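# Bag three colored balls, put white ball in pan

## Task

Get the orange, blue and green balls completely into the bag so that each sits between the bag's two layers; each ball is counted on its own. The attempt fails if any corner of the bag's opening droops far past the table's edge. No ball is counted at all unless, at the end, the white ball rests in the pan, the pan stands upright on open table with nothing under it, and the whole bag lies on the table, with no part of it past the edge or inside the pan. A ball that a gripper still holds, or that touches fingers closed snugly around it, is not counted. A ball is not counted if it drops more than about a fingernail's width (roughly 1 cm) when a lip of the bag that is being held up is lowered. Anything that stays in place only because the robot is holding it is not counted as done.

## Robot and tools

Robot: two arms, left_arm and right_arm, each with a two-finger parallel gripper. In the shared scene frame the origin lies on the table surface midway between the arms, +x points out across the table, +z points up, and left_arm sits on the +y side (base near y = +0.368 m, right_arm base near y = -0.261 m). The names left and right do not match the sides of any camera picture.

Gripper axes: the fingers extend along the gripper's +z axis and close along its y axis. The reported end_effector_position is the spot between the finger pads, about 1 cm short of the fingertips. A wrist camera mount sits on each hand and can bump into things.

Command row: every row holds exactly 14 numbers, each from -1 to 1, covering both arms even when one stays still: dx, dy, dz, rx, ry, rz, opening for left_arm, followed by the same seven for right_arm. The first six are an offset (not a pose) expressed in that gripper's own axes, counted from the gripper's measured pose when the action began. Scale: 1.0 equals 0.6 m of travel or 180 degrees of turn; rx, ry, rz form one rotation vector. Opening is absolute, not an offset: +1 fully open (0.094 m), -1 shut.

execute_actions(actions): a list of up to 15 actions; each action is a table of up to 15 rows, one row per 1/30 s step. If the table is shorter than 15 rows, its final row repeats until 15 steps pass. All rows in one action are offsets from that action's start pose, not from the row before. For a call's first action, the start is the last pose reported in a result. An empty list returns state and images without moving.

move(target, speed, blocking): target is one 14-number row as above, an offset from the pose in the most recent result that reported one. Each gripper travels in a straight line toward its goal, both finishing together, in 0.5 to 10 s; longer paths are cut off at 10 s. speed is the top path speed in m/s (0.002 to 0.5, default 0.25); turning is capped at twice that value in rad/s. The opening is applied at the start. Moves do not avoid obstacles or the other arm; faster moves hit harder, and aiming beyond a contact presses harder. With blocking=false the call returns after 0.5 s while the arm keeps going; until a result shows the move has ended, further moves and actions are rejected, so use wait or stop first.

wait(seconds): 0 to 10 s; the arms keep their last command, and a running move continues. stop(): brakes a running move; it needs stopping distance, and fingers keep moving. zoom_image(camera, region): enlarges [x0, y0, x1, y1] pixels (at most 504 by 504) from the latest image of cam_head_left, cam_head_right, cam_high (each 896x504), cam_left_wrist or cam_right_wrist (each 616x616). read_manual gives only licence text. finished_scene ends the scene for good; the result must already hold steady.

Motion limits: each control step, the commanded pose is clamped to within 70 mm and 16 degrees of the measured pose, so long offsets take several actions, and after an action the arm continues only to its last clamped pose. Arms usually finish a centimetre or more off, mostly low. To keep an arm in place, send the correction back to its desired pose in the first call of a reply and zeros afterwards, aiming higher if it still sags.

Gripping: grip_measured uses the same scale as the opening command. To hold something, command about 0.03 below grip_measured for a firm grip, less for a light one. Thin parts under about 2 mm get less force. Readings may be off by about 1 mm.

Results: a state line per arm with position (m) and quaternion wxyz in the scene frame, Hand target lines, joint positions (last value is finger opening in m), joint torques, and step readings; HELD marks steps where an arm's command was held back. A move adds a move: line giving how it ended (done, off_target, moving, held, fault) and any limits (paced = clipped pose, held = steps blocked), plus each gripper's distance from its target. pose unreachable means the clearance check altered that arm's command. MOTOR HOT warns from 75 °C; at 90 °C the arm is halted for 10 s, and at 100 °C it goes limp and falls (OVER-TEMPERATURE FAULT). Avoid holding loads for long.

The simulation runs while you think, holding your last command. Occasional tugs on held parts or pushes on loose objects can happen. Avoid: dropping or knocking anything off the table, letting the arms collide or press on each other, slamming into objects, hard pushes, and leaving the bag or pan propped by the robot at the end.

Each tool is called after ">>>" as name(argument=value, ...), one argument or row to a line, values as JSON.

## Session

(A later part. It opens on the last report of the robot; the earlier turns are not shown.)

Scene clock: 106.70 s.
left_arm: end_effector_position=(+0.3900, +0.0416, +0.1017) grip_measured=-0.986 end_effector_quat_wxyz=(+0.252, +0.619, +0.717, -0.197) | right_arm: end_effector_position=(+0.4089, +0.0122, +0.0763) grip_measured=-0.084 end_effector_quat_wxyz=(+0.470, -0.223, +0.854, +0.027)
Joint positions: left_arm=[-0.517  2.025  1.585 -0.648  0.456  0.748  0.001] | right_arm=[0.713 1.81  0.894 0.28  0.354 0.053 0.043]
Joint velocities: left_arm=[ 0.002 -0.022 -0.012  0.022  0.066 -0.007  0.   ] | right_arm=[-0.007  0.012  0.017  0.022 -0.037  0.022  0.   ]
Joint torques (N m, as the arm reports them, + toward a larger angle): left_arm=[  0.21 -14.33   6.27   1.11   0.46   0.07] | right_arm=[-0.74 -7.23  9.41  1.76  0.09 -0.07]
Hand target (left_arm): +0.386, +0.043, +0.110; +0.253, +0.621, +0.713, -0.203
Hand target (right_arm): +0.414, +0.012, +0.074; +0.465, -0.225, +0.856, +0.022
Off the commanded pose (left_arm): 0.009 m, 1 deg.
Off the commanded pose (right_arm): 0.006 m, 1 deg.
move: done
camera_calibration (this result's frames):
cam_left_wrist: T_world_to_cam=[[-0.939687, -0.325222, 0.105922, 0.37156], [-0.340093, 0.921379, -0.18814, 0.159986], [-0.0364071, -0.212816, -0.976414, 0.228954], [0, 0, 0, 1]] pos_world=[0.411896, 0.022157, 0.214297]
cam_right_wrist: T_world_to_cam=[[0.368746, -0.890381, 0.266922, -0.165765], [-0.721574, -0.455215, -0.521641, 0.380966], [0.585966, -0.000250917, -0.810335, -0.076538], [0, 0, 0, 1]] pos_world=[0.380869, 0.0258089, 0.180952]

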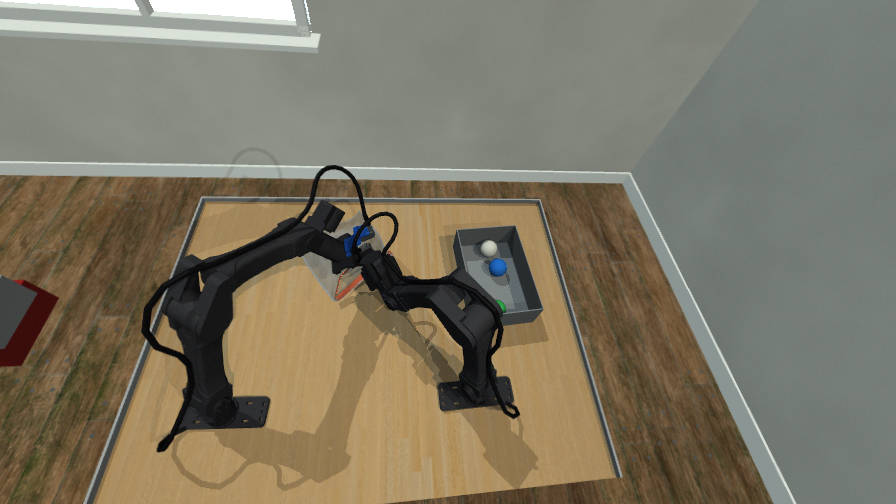

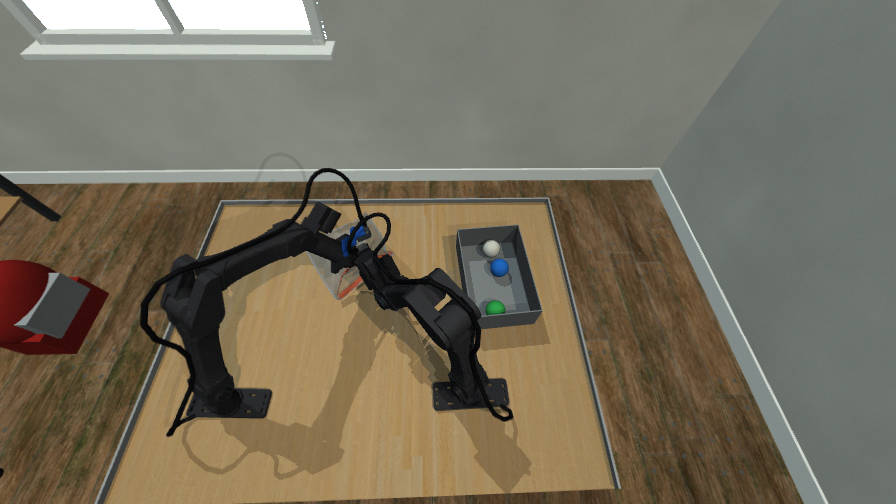

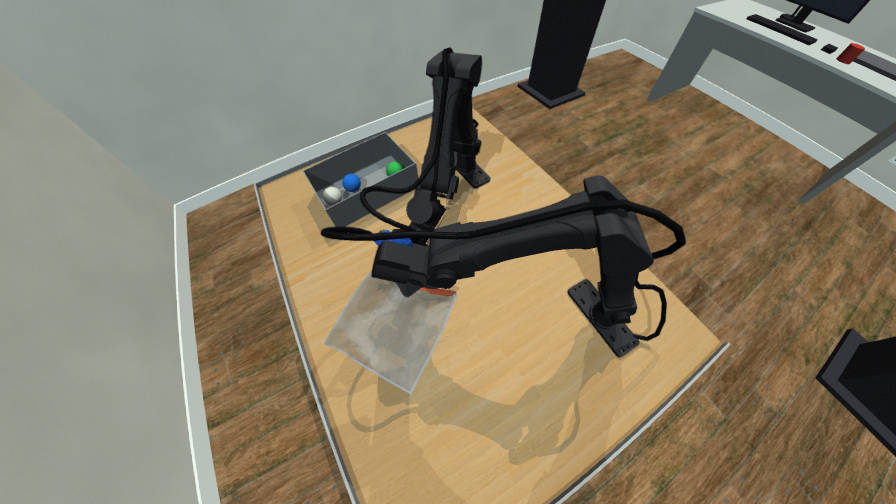

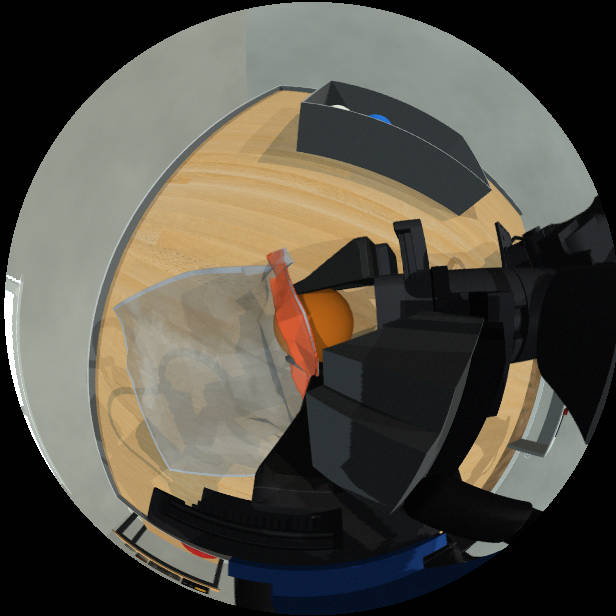

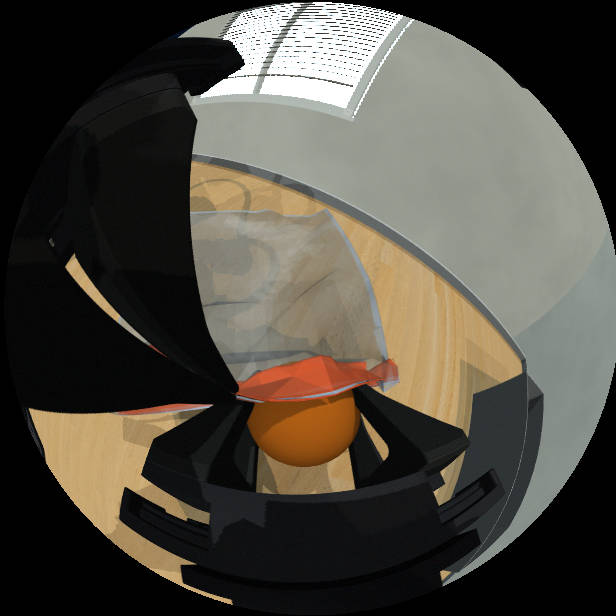

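>>> move(
  target=[0,0.0,-0.015,0,0,0,-1, 0.036,0.007,0.015,0,0,0,-0.115],
  speed=0.05,
)

>>> zoom_image(
  camera="cam_head_left",
  region=[280,190,440,320],
)

Scene clock: 108.27 s.
left_arm: end_effector_position=(+0.3895, +0.0430, +0.1007) grip_measured=-0.986 end_effector_quat_wxyz=(+0.249, +0.620, +0.718, -0.194) | right_arm: end_effector_position=(+0.4076, +0.0111, +0.0623) grip_measured=-0.084 end_effector_quat_wxyz=(+0.476, -0.221, +0.851, +0.030)
Joint positions: left_arm=[-0.517  2.025  1.585 -0.654  0.45   0.751  0.001] | right_arm=[0.713 1.844 0.851 0.374 0.354 0.052 0.043]
Joint velocities: left_arm=[ 0.012  0.017 -0.002 -0.066 -0.037 -0.037  0.001] | right_arm=[-0.002  0.007 -0.007 -0.037  0.037  0.022 -0.   ]
Joint torques (N m, as the arm reports them, + toward a larger angle): left_arm=[  0.75 -14.33   6.23   1.1    0.36   0.09] | right_arm=[ 0.48 -7.26  5.98  1.95  0.17  0.05]
Hand target (left_arm): +0.389, +0.047, +0.109; +0.253, +0.619, +0.717, -0.197
Hand target (right_arm): +0.404, +0.010, +0.053; +0.470, -0.223, +0.854, +0.027
Off the commanded pose (left_arm): 0.009 m, 0 deg.
Off the commanded pose (right_arm): 0.010 m, 1 deg.
move: done
camera_calibration (this result's frames):
cam_left_wrist: T_world_to_cam=[[-0.939309, -0.326639, 0.104911, 0.371646], [-0.340979, 0.922587, -0.180461, 0.15791], [-0.0378438, -0.205281, -0.977971, 0.228577], [0, 0, 0, 1]] pos_world=[0.411585, 0.0226305, 0.213049]
cam_right_wrist: T_world_to_cam=[[0.366191, -0.892932, 0.26187, -0.161177], [-0.714839, -0.450105, -0.535173, 0.370301], [0.595742, 0.00878082, -0.803128, -0.0915809], [0, 0, 0, 1]] pos_world=[0.378286, 0.0235587, 0.166831]

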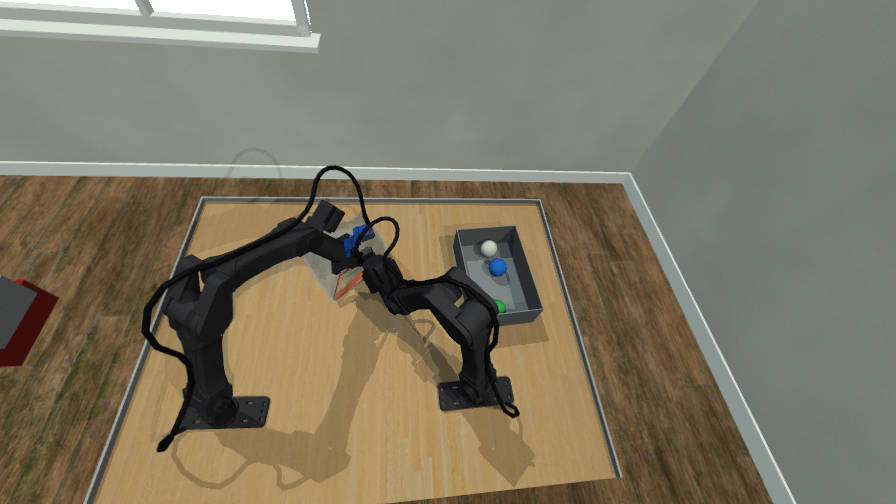

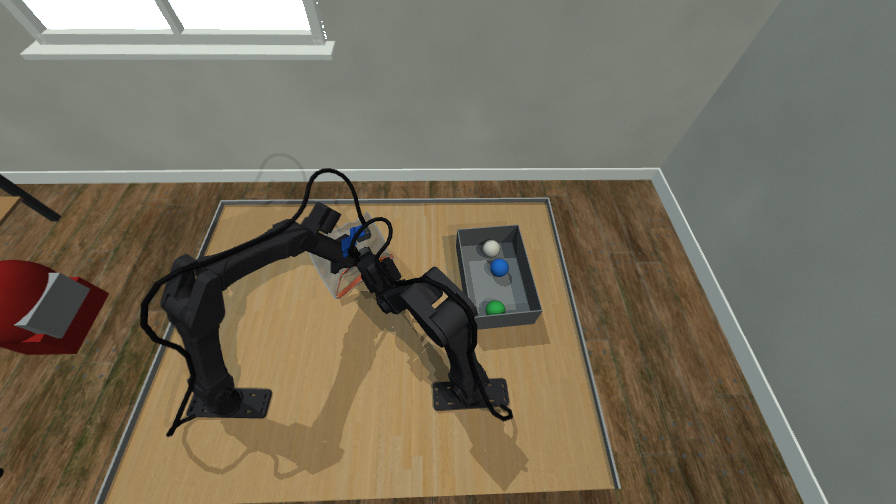

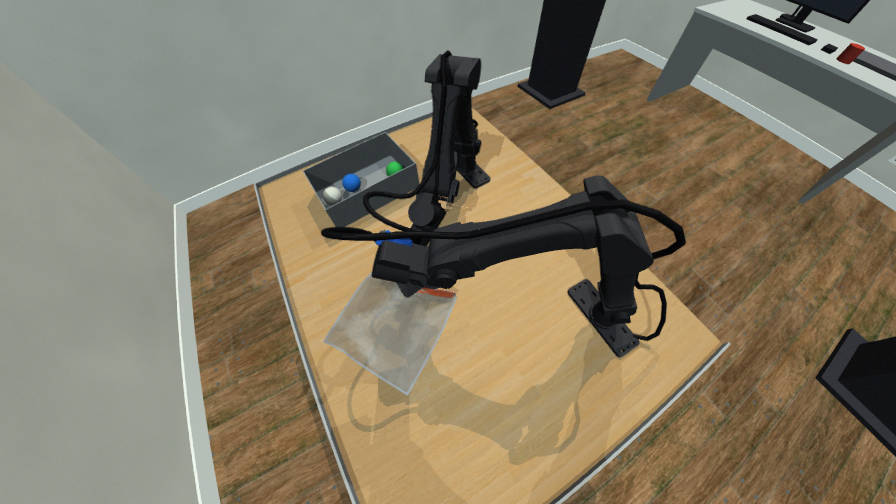

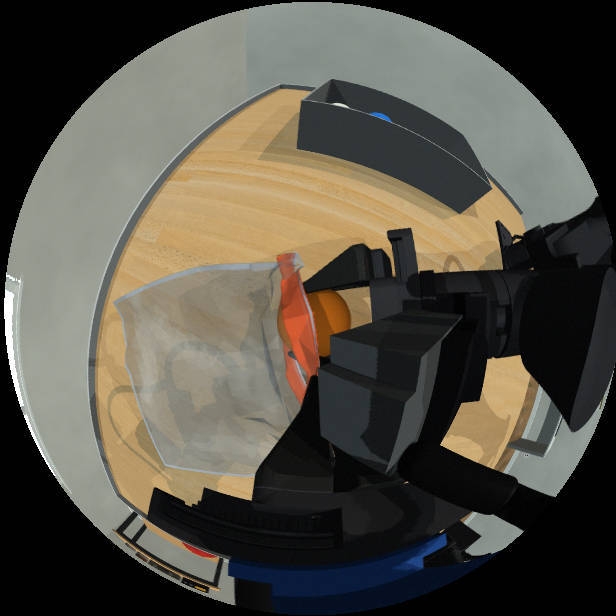

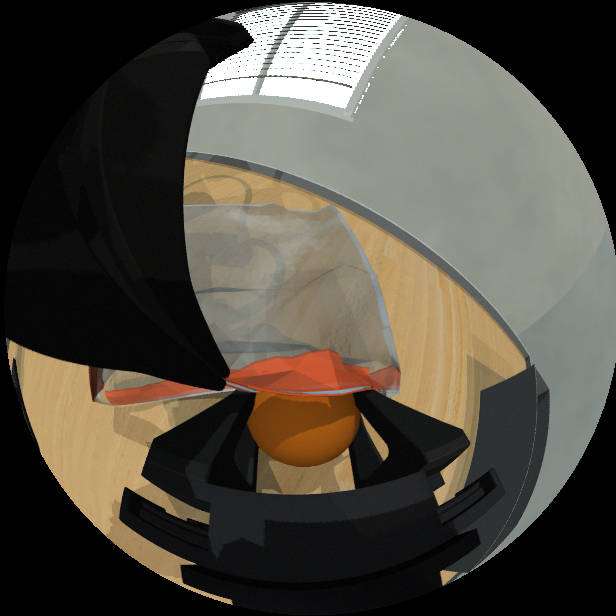

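Region (280, 190, 440, 320) of cam_head_left's 896x504 image, scaled by 3.150, with more detail than that image has; it fills the top 410 rows of this view, and the rest is white.

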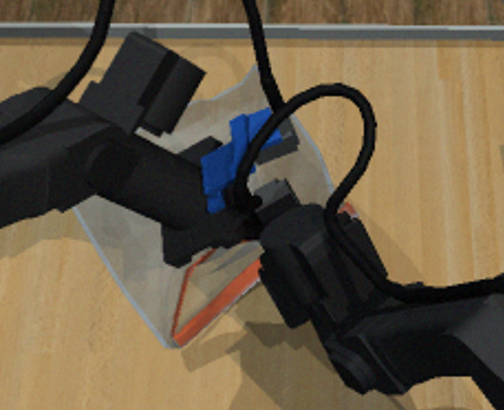

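>>> move(
  target=[0,0.0,-0.015,0,0,0,-1, -0.03,0,-0.13,0,0,0,-0.115],
  speed=0.15,
)

>>> move(
  target=[0,0.0,-0.015,0,0,0,-1, 0.055,0.02,0.03,0,0,0,-0.115],
  speed=0.08,
)

Scene clock: 111.30 s.
left_arm: end_effector_position=(+0.3883, +0.0443, +0.0995) grip_measured=-0.986 end_effector_quat_wxyz=(+0.245, +0.621, +0.719, -0.193) | right_arm: end_effector_position=(+0.3594, +0.0002, +0.1224) grip_measured=-0.084 end_effector_quat_wxyz=(+0.482, -0.222, +0.847, +0.034)
Joint positions: left_arm=[-0.517  2.025  1.585 -0.663  0.447  0.753  0.001] | right_arm=[0.795 1.541 0.786 0.133 0.417 0.097 0.043]
Joint velocities: left_arm=[ 0.002  0.007 -0.002 -0.037 -0.022 -0.095  0.   ] | right_arm=[ 0.007 -0.017 -0.007 -0.066 -0.051 -0.022  0.001]
Joint torques (N m, as the arm reports them, + toward a larger angle): left_arm=[  0.8  -14.32   6.39   1.12   0.37   0.06] | right_arm=[ 0.67 -7.96  6.85  1.67  0.22  0.12]
Hand target (left_arm): +0.388, +0.048, +0.108; +0.249, +0.620, +0.718, -0.194
Hand target (right_arm): +0.354, -0.003, +0.121; +0.476, -0.220, +0.851, +0.031
Off the commanded pose (left_arm): 0.009 m, 1 deg.
Off the commanded pose (right_arm): 0.007 m, 1 deg.
move: done
camera_calibration (this result's frames):
cam_left_wrist: T_world_to_cam=[[-0.939054, -0.326722, 0.10691, 0.370753], [-0.341116, 0.924164, -0.171932, 0.155154], [-0.0426284, -0.197922, -0.97929, 0.229328], [0, 0, 0, 1]] pos_world=[0.410859, 0.0231351, 0.211617]
cam_right_wrist: T_world_to_cam=[[0.369199, -0.89258, 0.258829, -0.169754], [-0.705089, -0.450458, -0.547664, 0.36112], [0.605426, 0.0196996, -0.795658, -0.018979], [0, 0, 0, 1]] pos_world=[0.328785, 0.0115245, 0.226609]

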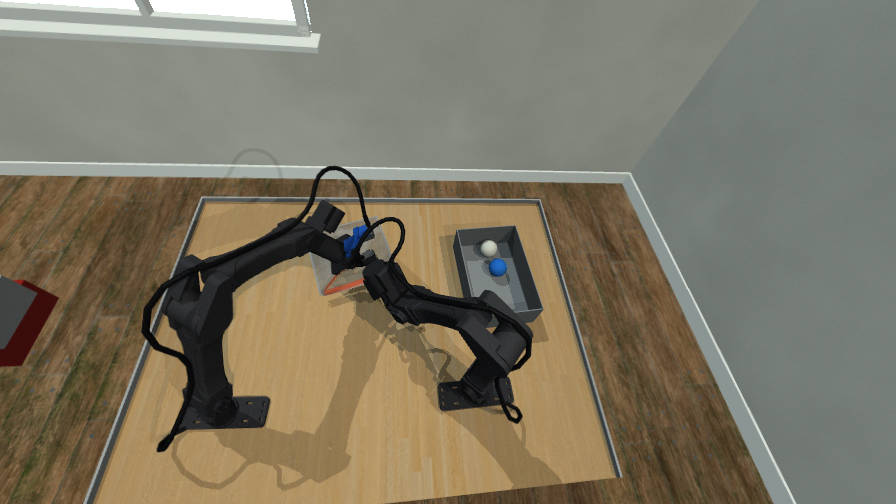

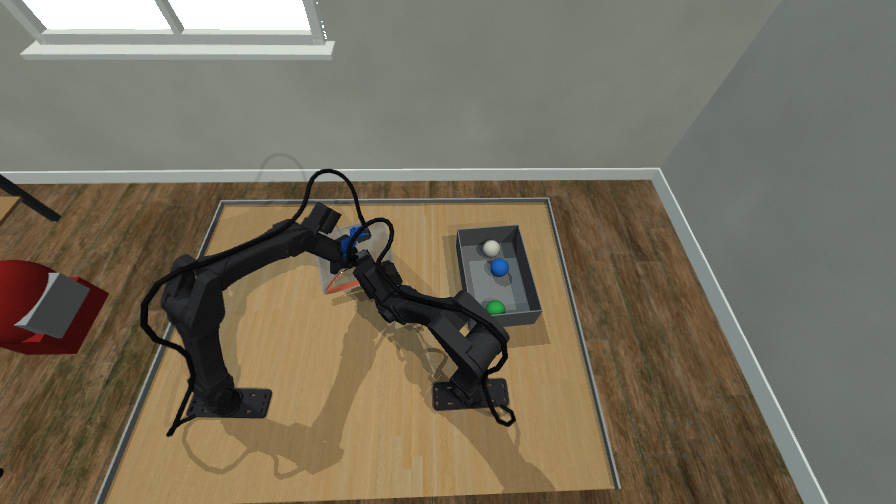

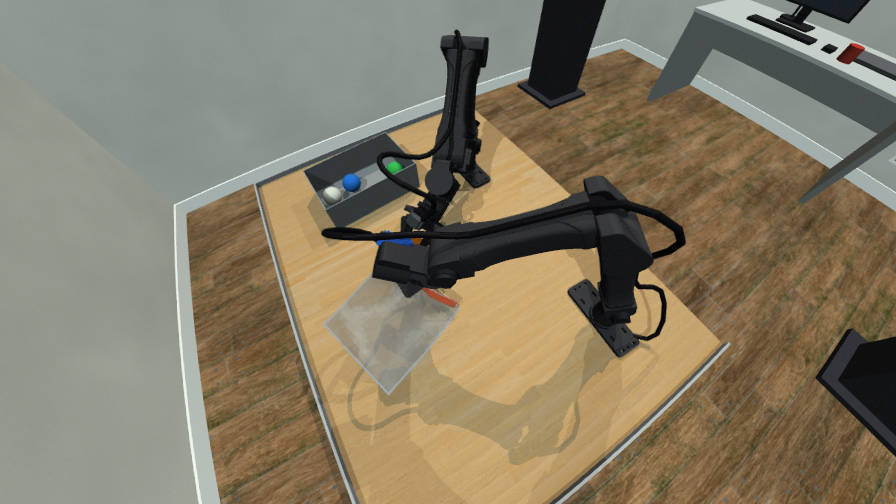

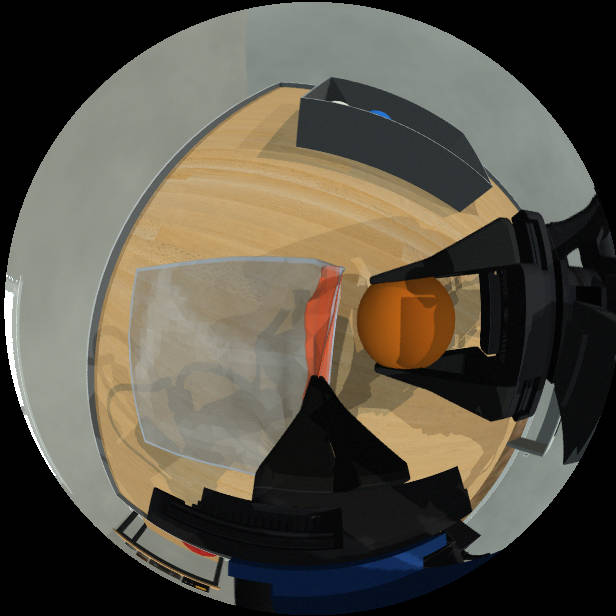

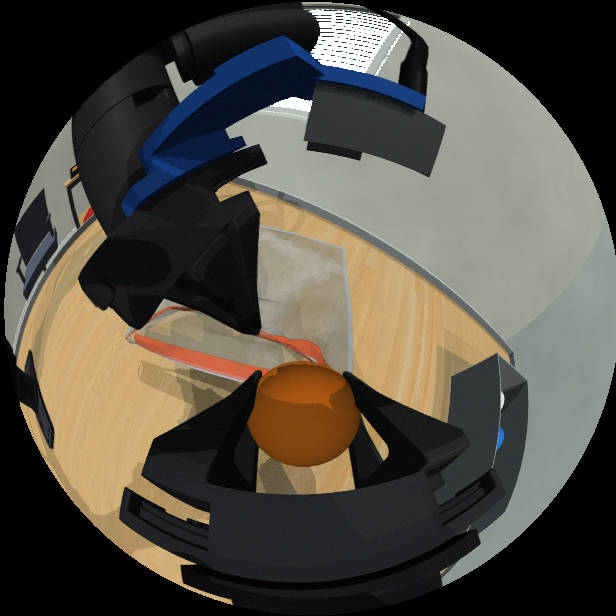

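Scene clock: 112.37 s.
left_arm: end_effector_position=(+0.3869, +0.0455, +0.0985) grip_measured=-0.986 end_effector_quat_wxyz=(+0.241, +0.621, +0.720, -0.193) | right_arm: end_effector_position=(+0.3576, +0.0044, +0.0908) grip_measured=-0.084 end_effector_quat_wxyz=(+0.487, -0.223, +0.844, +0.037)
Joint positions: left_arm=[-0.517  2.025  1.585 -0.672  0.446  0.756  0.001] | right_arm=[0.809 1.627 0.712 0.303 0.425 0.099 0.043]
Joint velocities: left_arm=[ 0.002  0.007  0.007  0.051  0.022 -0.037  0.   ] | right_arm=[ 0.002  0.007 -0.027  0.066 -0.066 -0.095 -0.001]
Joint torques (N m, as the arm reports them, + toward a larger angle): left_arm=[  0.73 -14.33   6.33   1.12   0.34   0.06] | right_arm=[ 0.75 -5.63  6.42  1.92  0.23  0.13]
Hand target (left_arm): +0.387, +0.049, +0.107; +0.246, +0.621, +0.719, -0.193
Hand target (right_arm): +0.355, +0.004, +0.083; +0.482, -0.222, +0.847, +0.035
Off the commanded pose (left_arm): 0.009 m, 0 deg.
Off the commanded pose (right_arm): 0.008 m, 1 deg.
move: done
camera_calibration (this result's frames):
cam_left_wrist: T_world_to_cam=[[-0.938977, -0.326003, 0.109743, 0.369617], [-0.340619, 0.925697, -0.16451, 0.152462], [-0.0479577, -0.191851, -0.980252, 0.230389], [0, 0, 0, 1]] pos_world=[0.410042, 0.0235625, 0.210358]
cam_right_wrist: T_world_to_cam=[[0.371742, -0.891835, 0.257755, -0.157896], [-0.69708, -0.451532, -0.556955, 0.342386], [0.613096, 0.027368, -0.789534, -0.0463768], [0, 0, 0, 1]] pos_world=[0.325801, 0.0150498, 0.194776]

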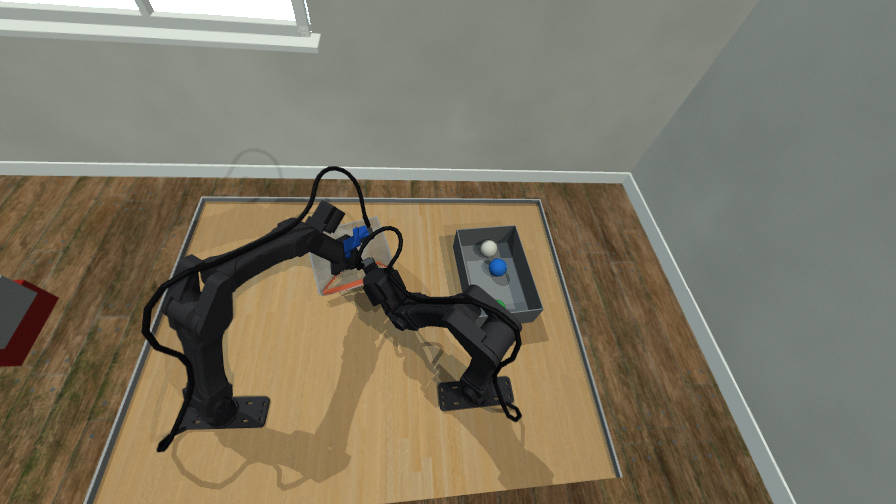

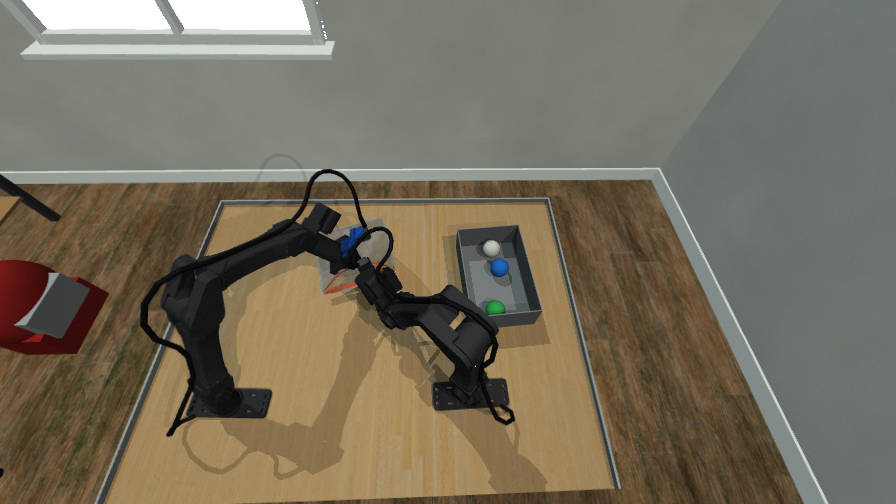

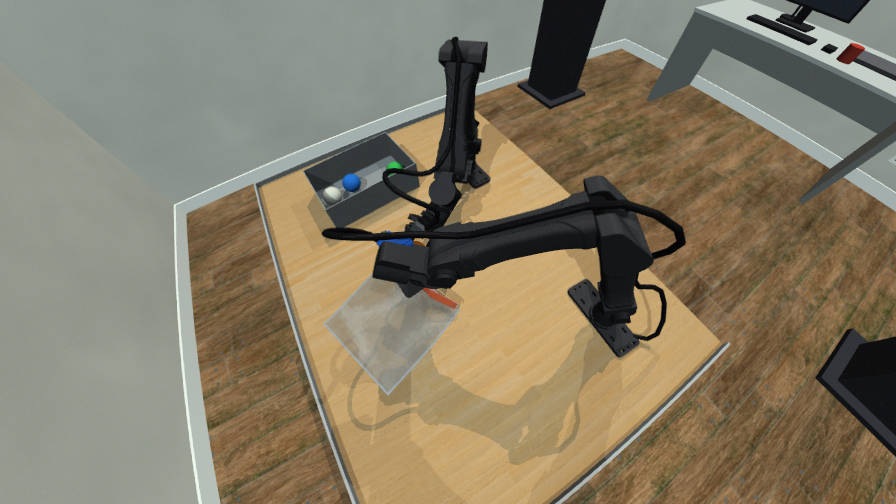

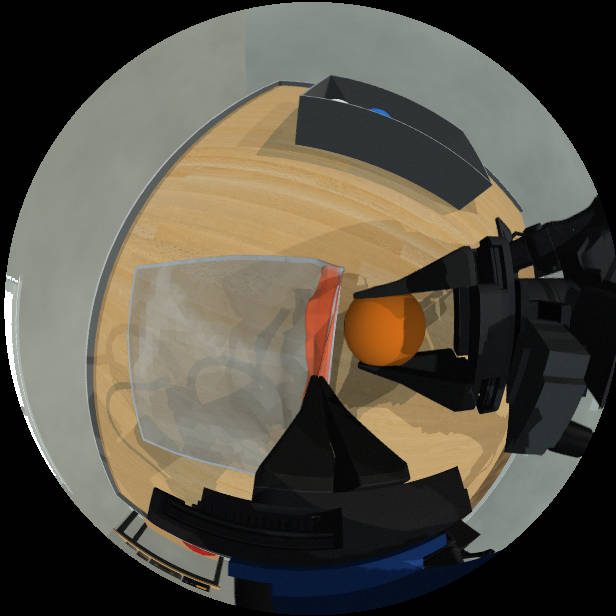

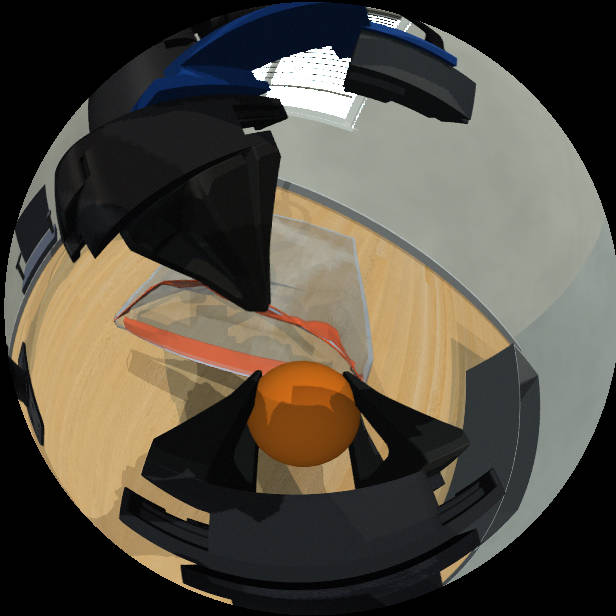

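>>> move(
  target=[0,-0.01,-0.015,0,0,0,-1, 0.11,0.035,0.012,0,0,0,-0.115],
  speed=0.08,
)

Scene clock: 114.03 s.
left_arm: end_effector_position=(+0.3859, +0.0468, +0.1015) grip_measured=-0.986 end_effector_quat_wxyz=(+0.244, +0.621, +0.720, -0.191) | right_arm: end_effector_position=(+0.3347, +0.0037, +0.0452) grip_measured=-0.084 end_effector_quat_wxyz=(+0.505, -0.214, +0.835, +0.040)
Joint positions: left_arm=[-0.517  2.013  1.578 -0.672  0.442  0.756  0.001] | right_arm=[0.878 1.756 0.553 0.615 0.498 0.135 0.043]
Joint velocities: left_arm=[-0.002 -0.042  0.012  0.007 -0.007 -0.037  0.001] | right_arm=[-0.007  0.012  0.022 -0.007 -0.022  0.022  0.001]
Joint torques (N m, as the arm reports them, + toward a larger angle): left_arm=[ -0.08 -14.6    5.02   1.16   0.3    0.01] | right_arm=[ 0.91 -4.8   4.38  1.82  0.06  0.13]
Hand target (left_arm): +0.380, +0.049, +0.106; +0.241, +0.621, +0.720, -0.193
Hand target (right_arm): +0.326, +0.002, +0.028; +0.486, -0.223, +0.844, +0.037
Off the commanded pose (left_arm): 0.008 m, 0 deg.
Off the commanded pose (right_arm): 0.019 m, 3 deg.
move: off_target (right_arm)
camera_calibration (this result's frames):
cam_left_wrist: T_world_to_cam=[[-0.939103, -0.327433, 0.104277, 0.369398], [-0.341067, 0.925169, -0.166538, 0.151793], [-0.0419442, -0.191962, -0.980506, 0.231276], [0, 0, 0, 1]] pos_world=[0.408375, 0.0249154, 0.213527]
cam_right_wrist: T_world_to_cam=[[0.354397, -0.900757, 0.251076, -0.13215], [-0.67992, -0.432556, -0.592118, 0.296542], [0.641959, 0.0391334, -0.765739, -0.0791675], [0, 0, 0, 1]] pos_world=[0.299281, 0.0123345, 0.148146]

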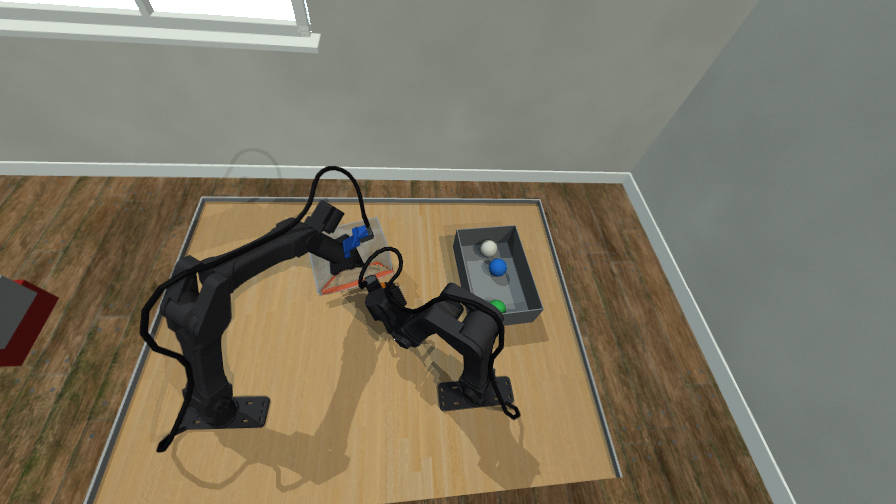

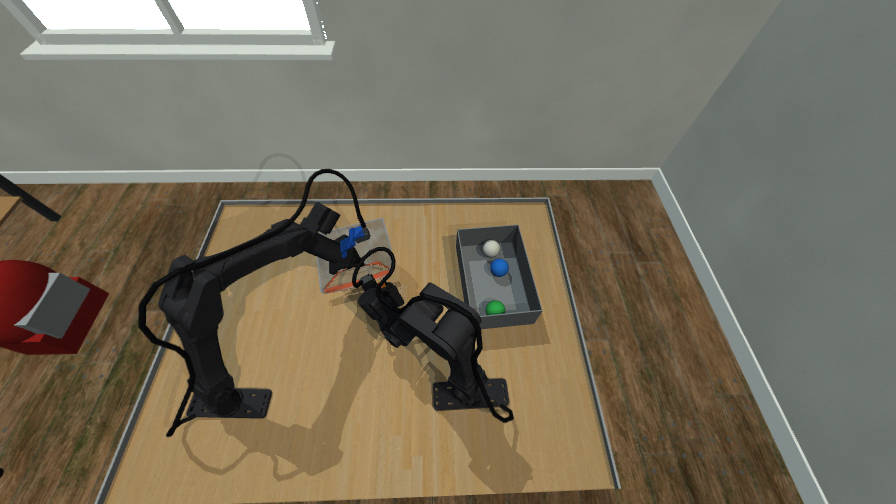

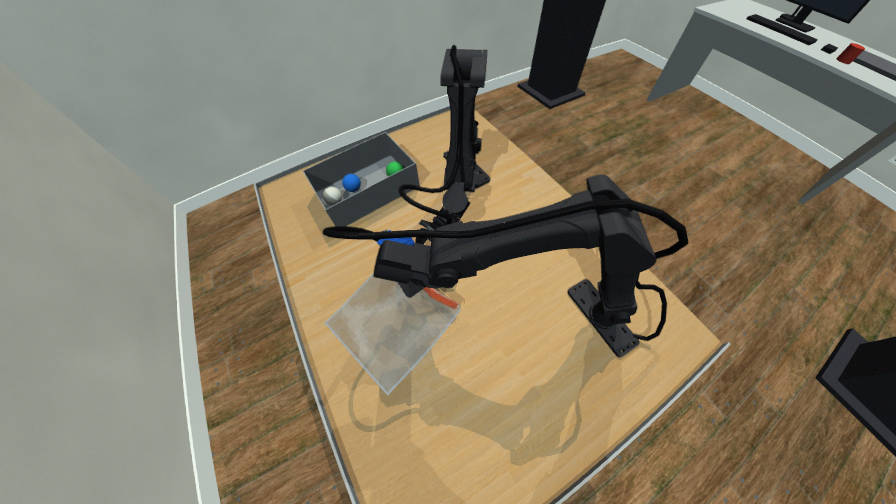

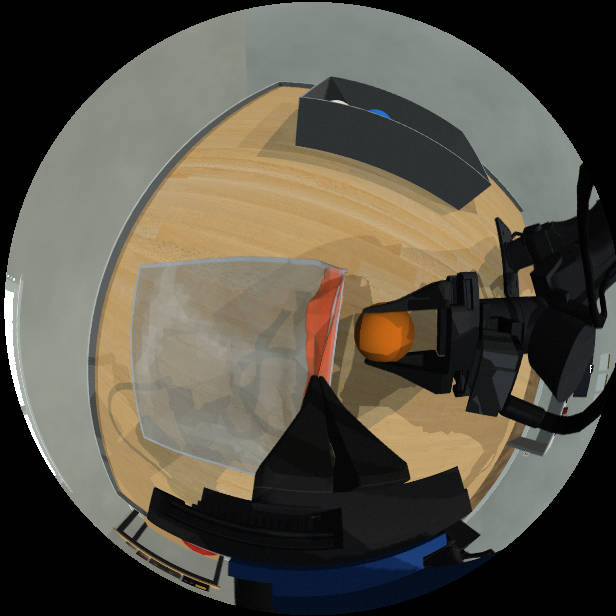

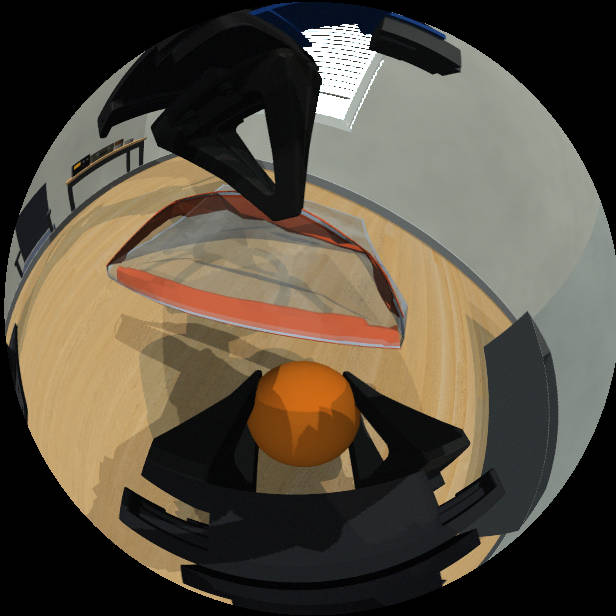

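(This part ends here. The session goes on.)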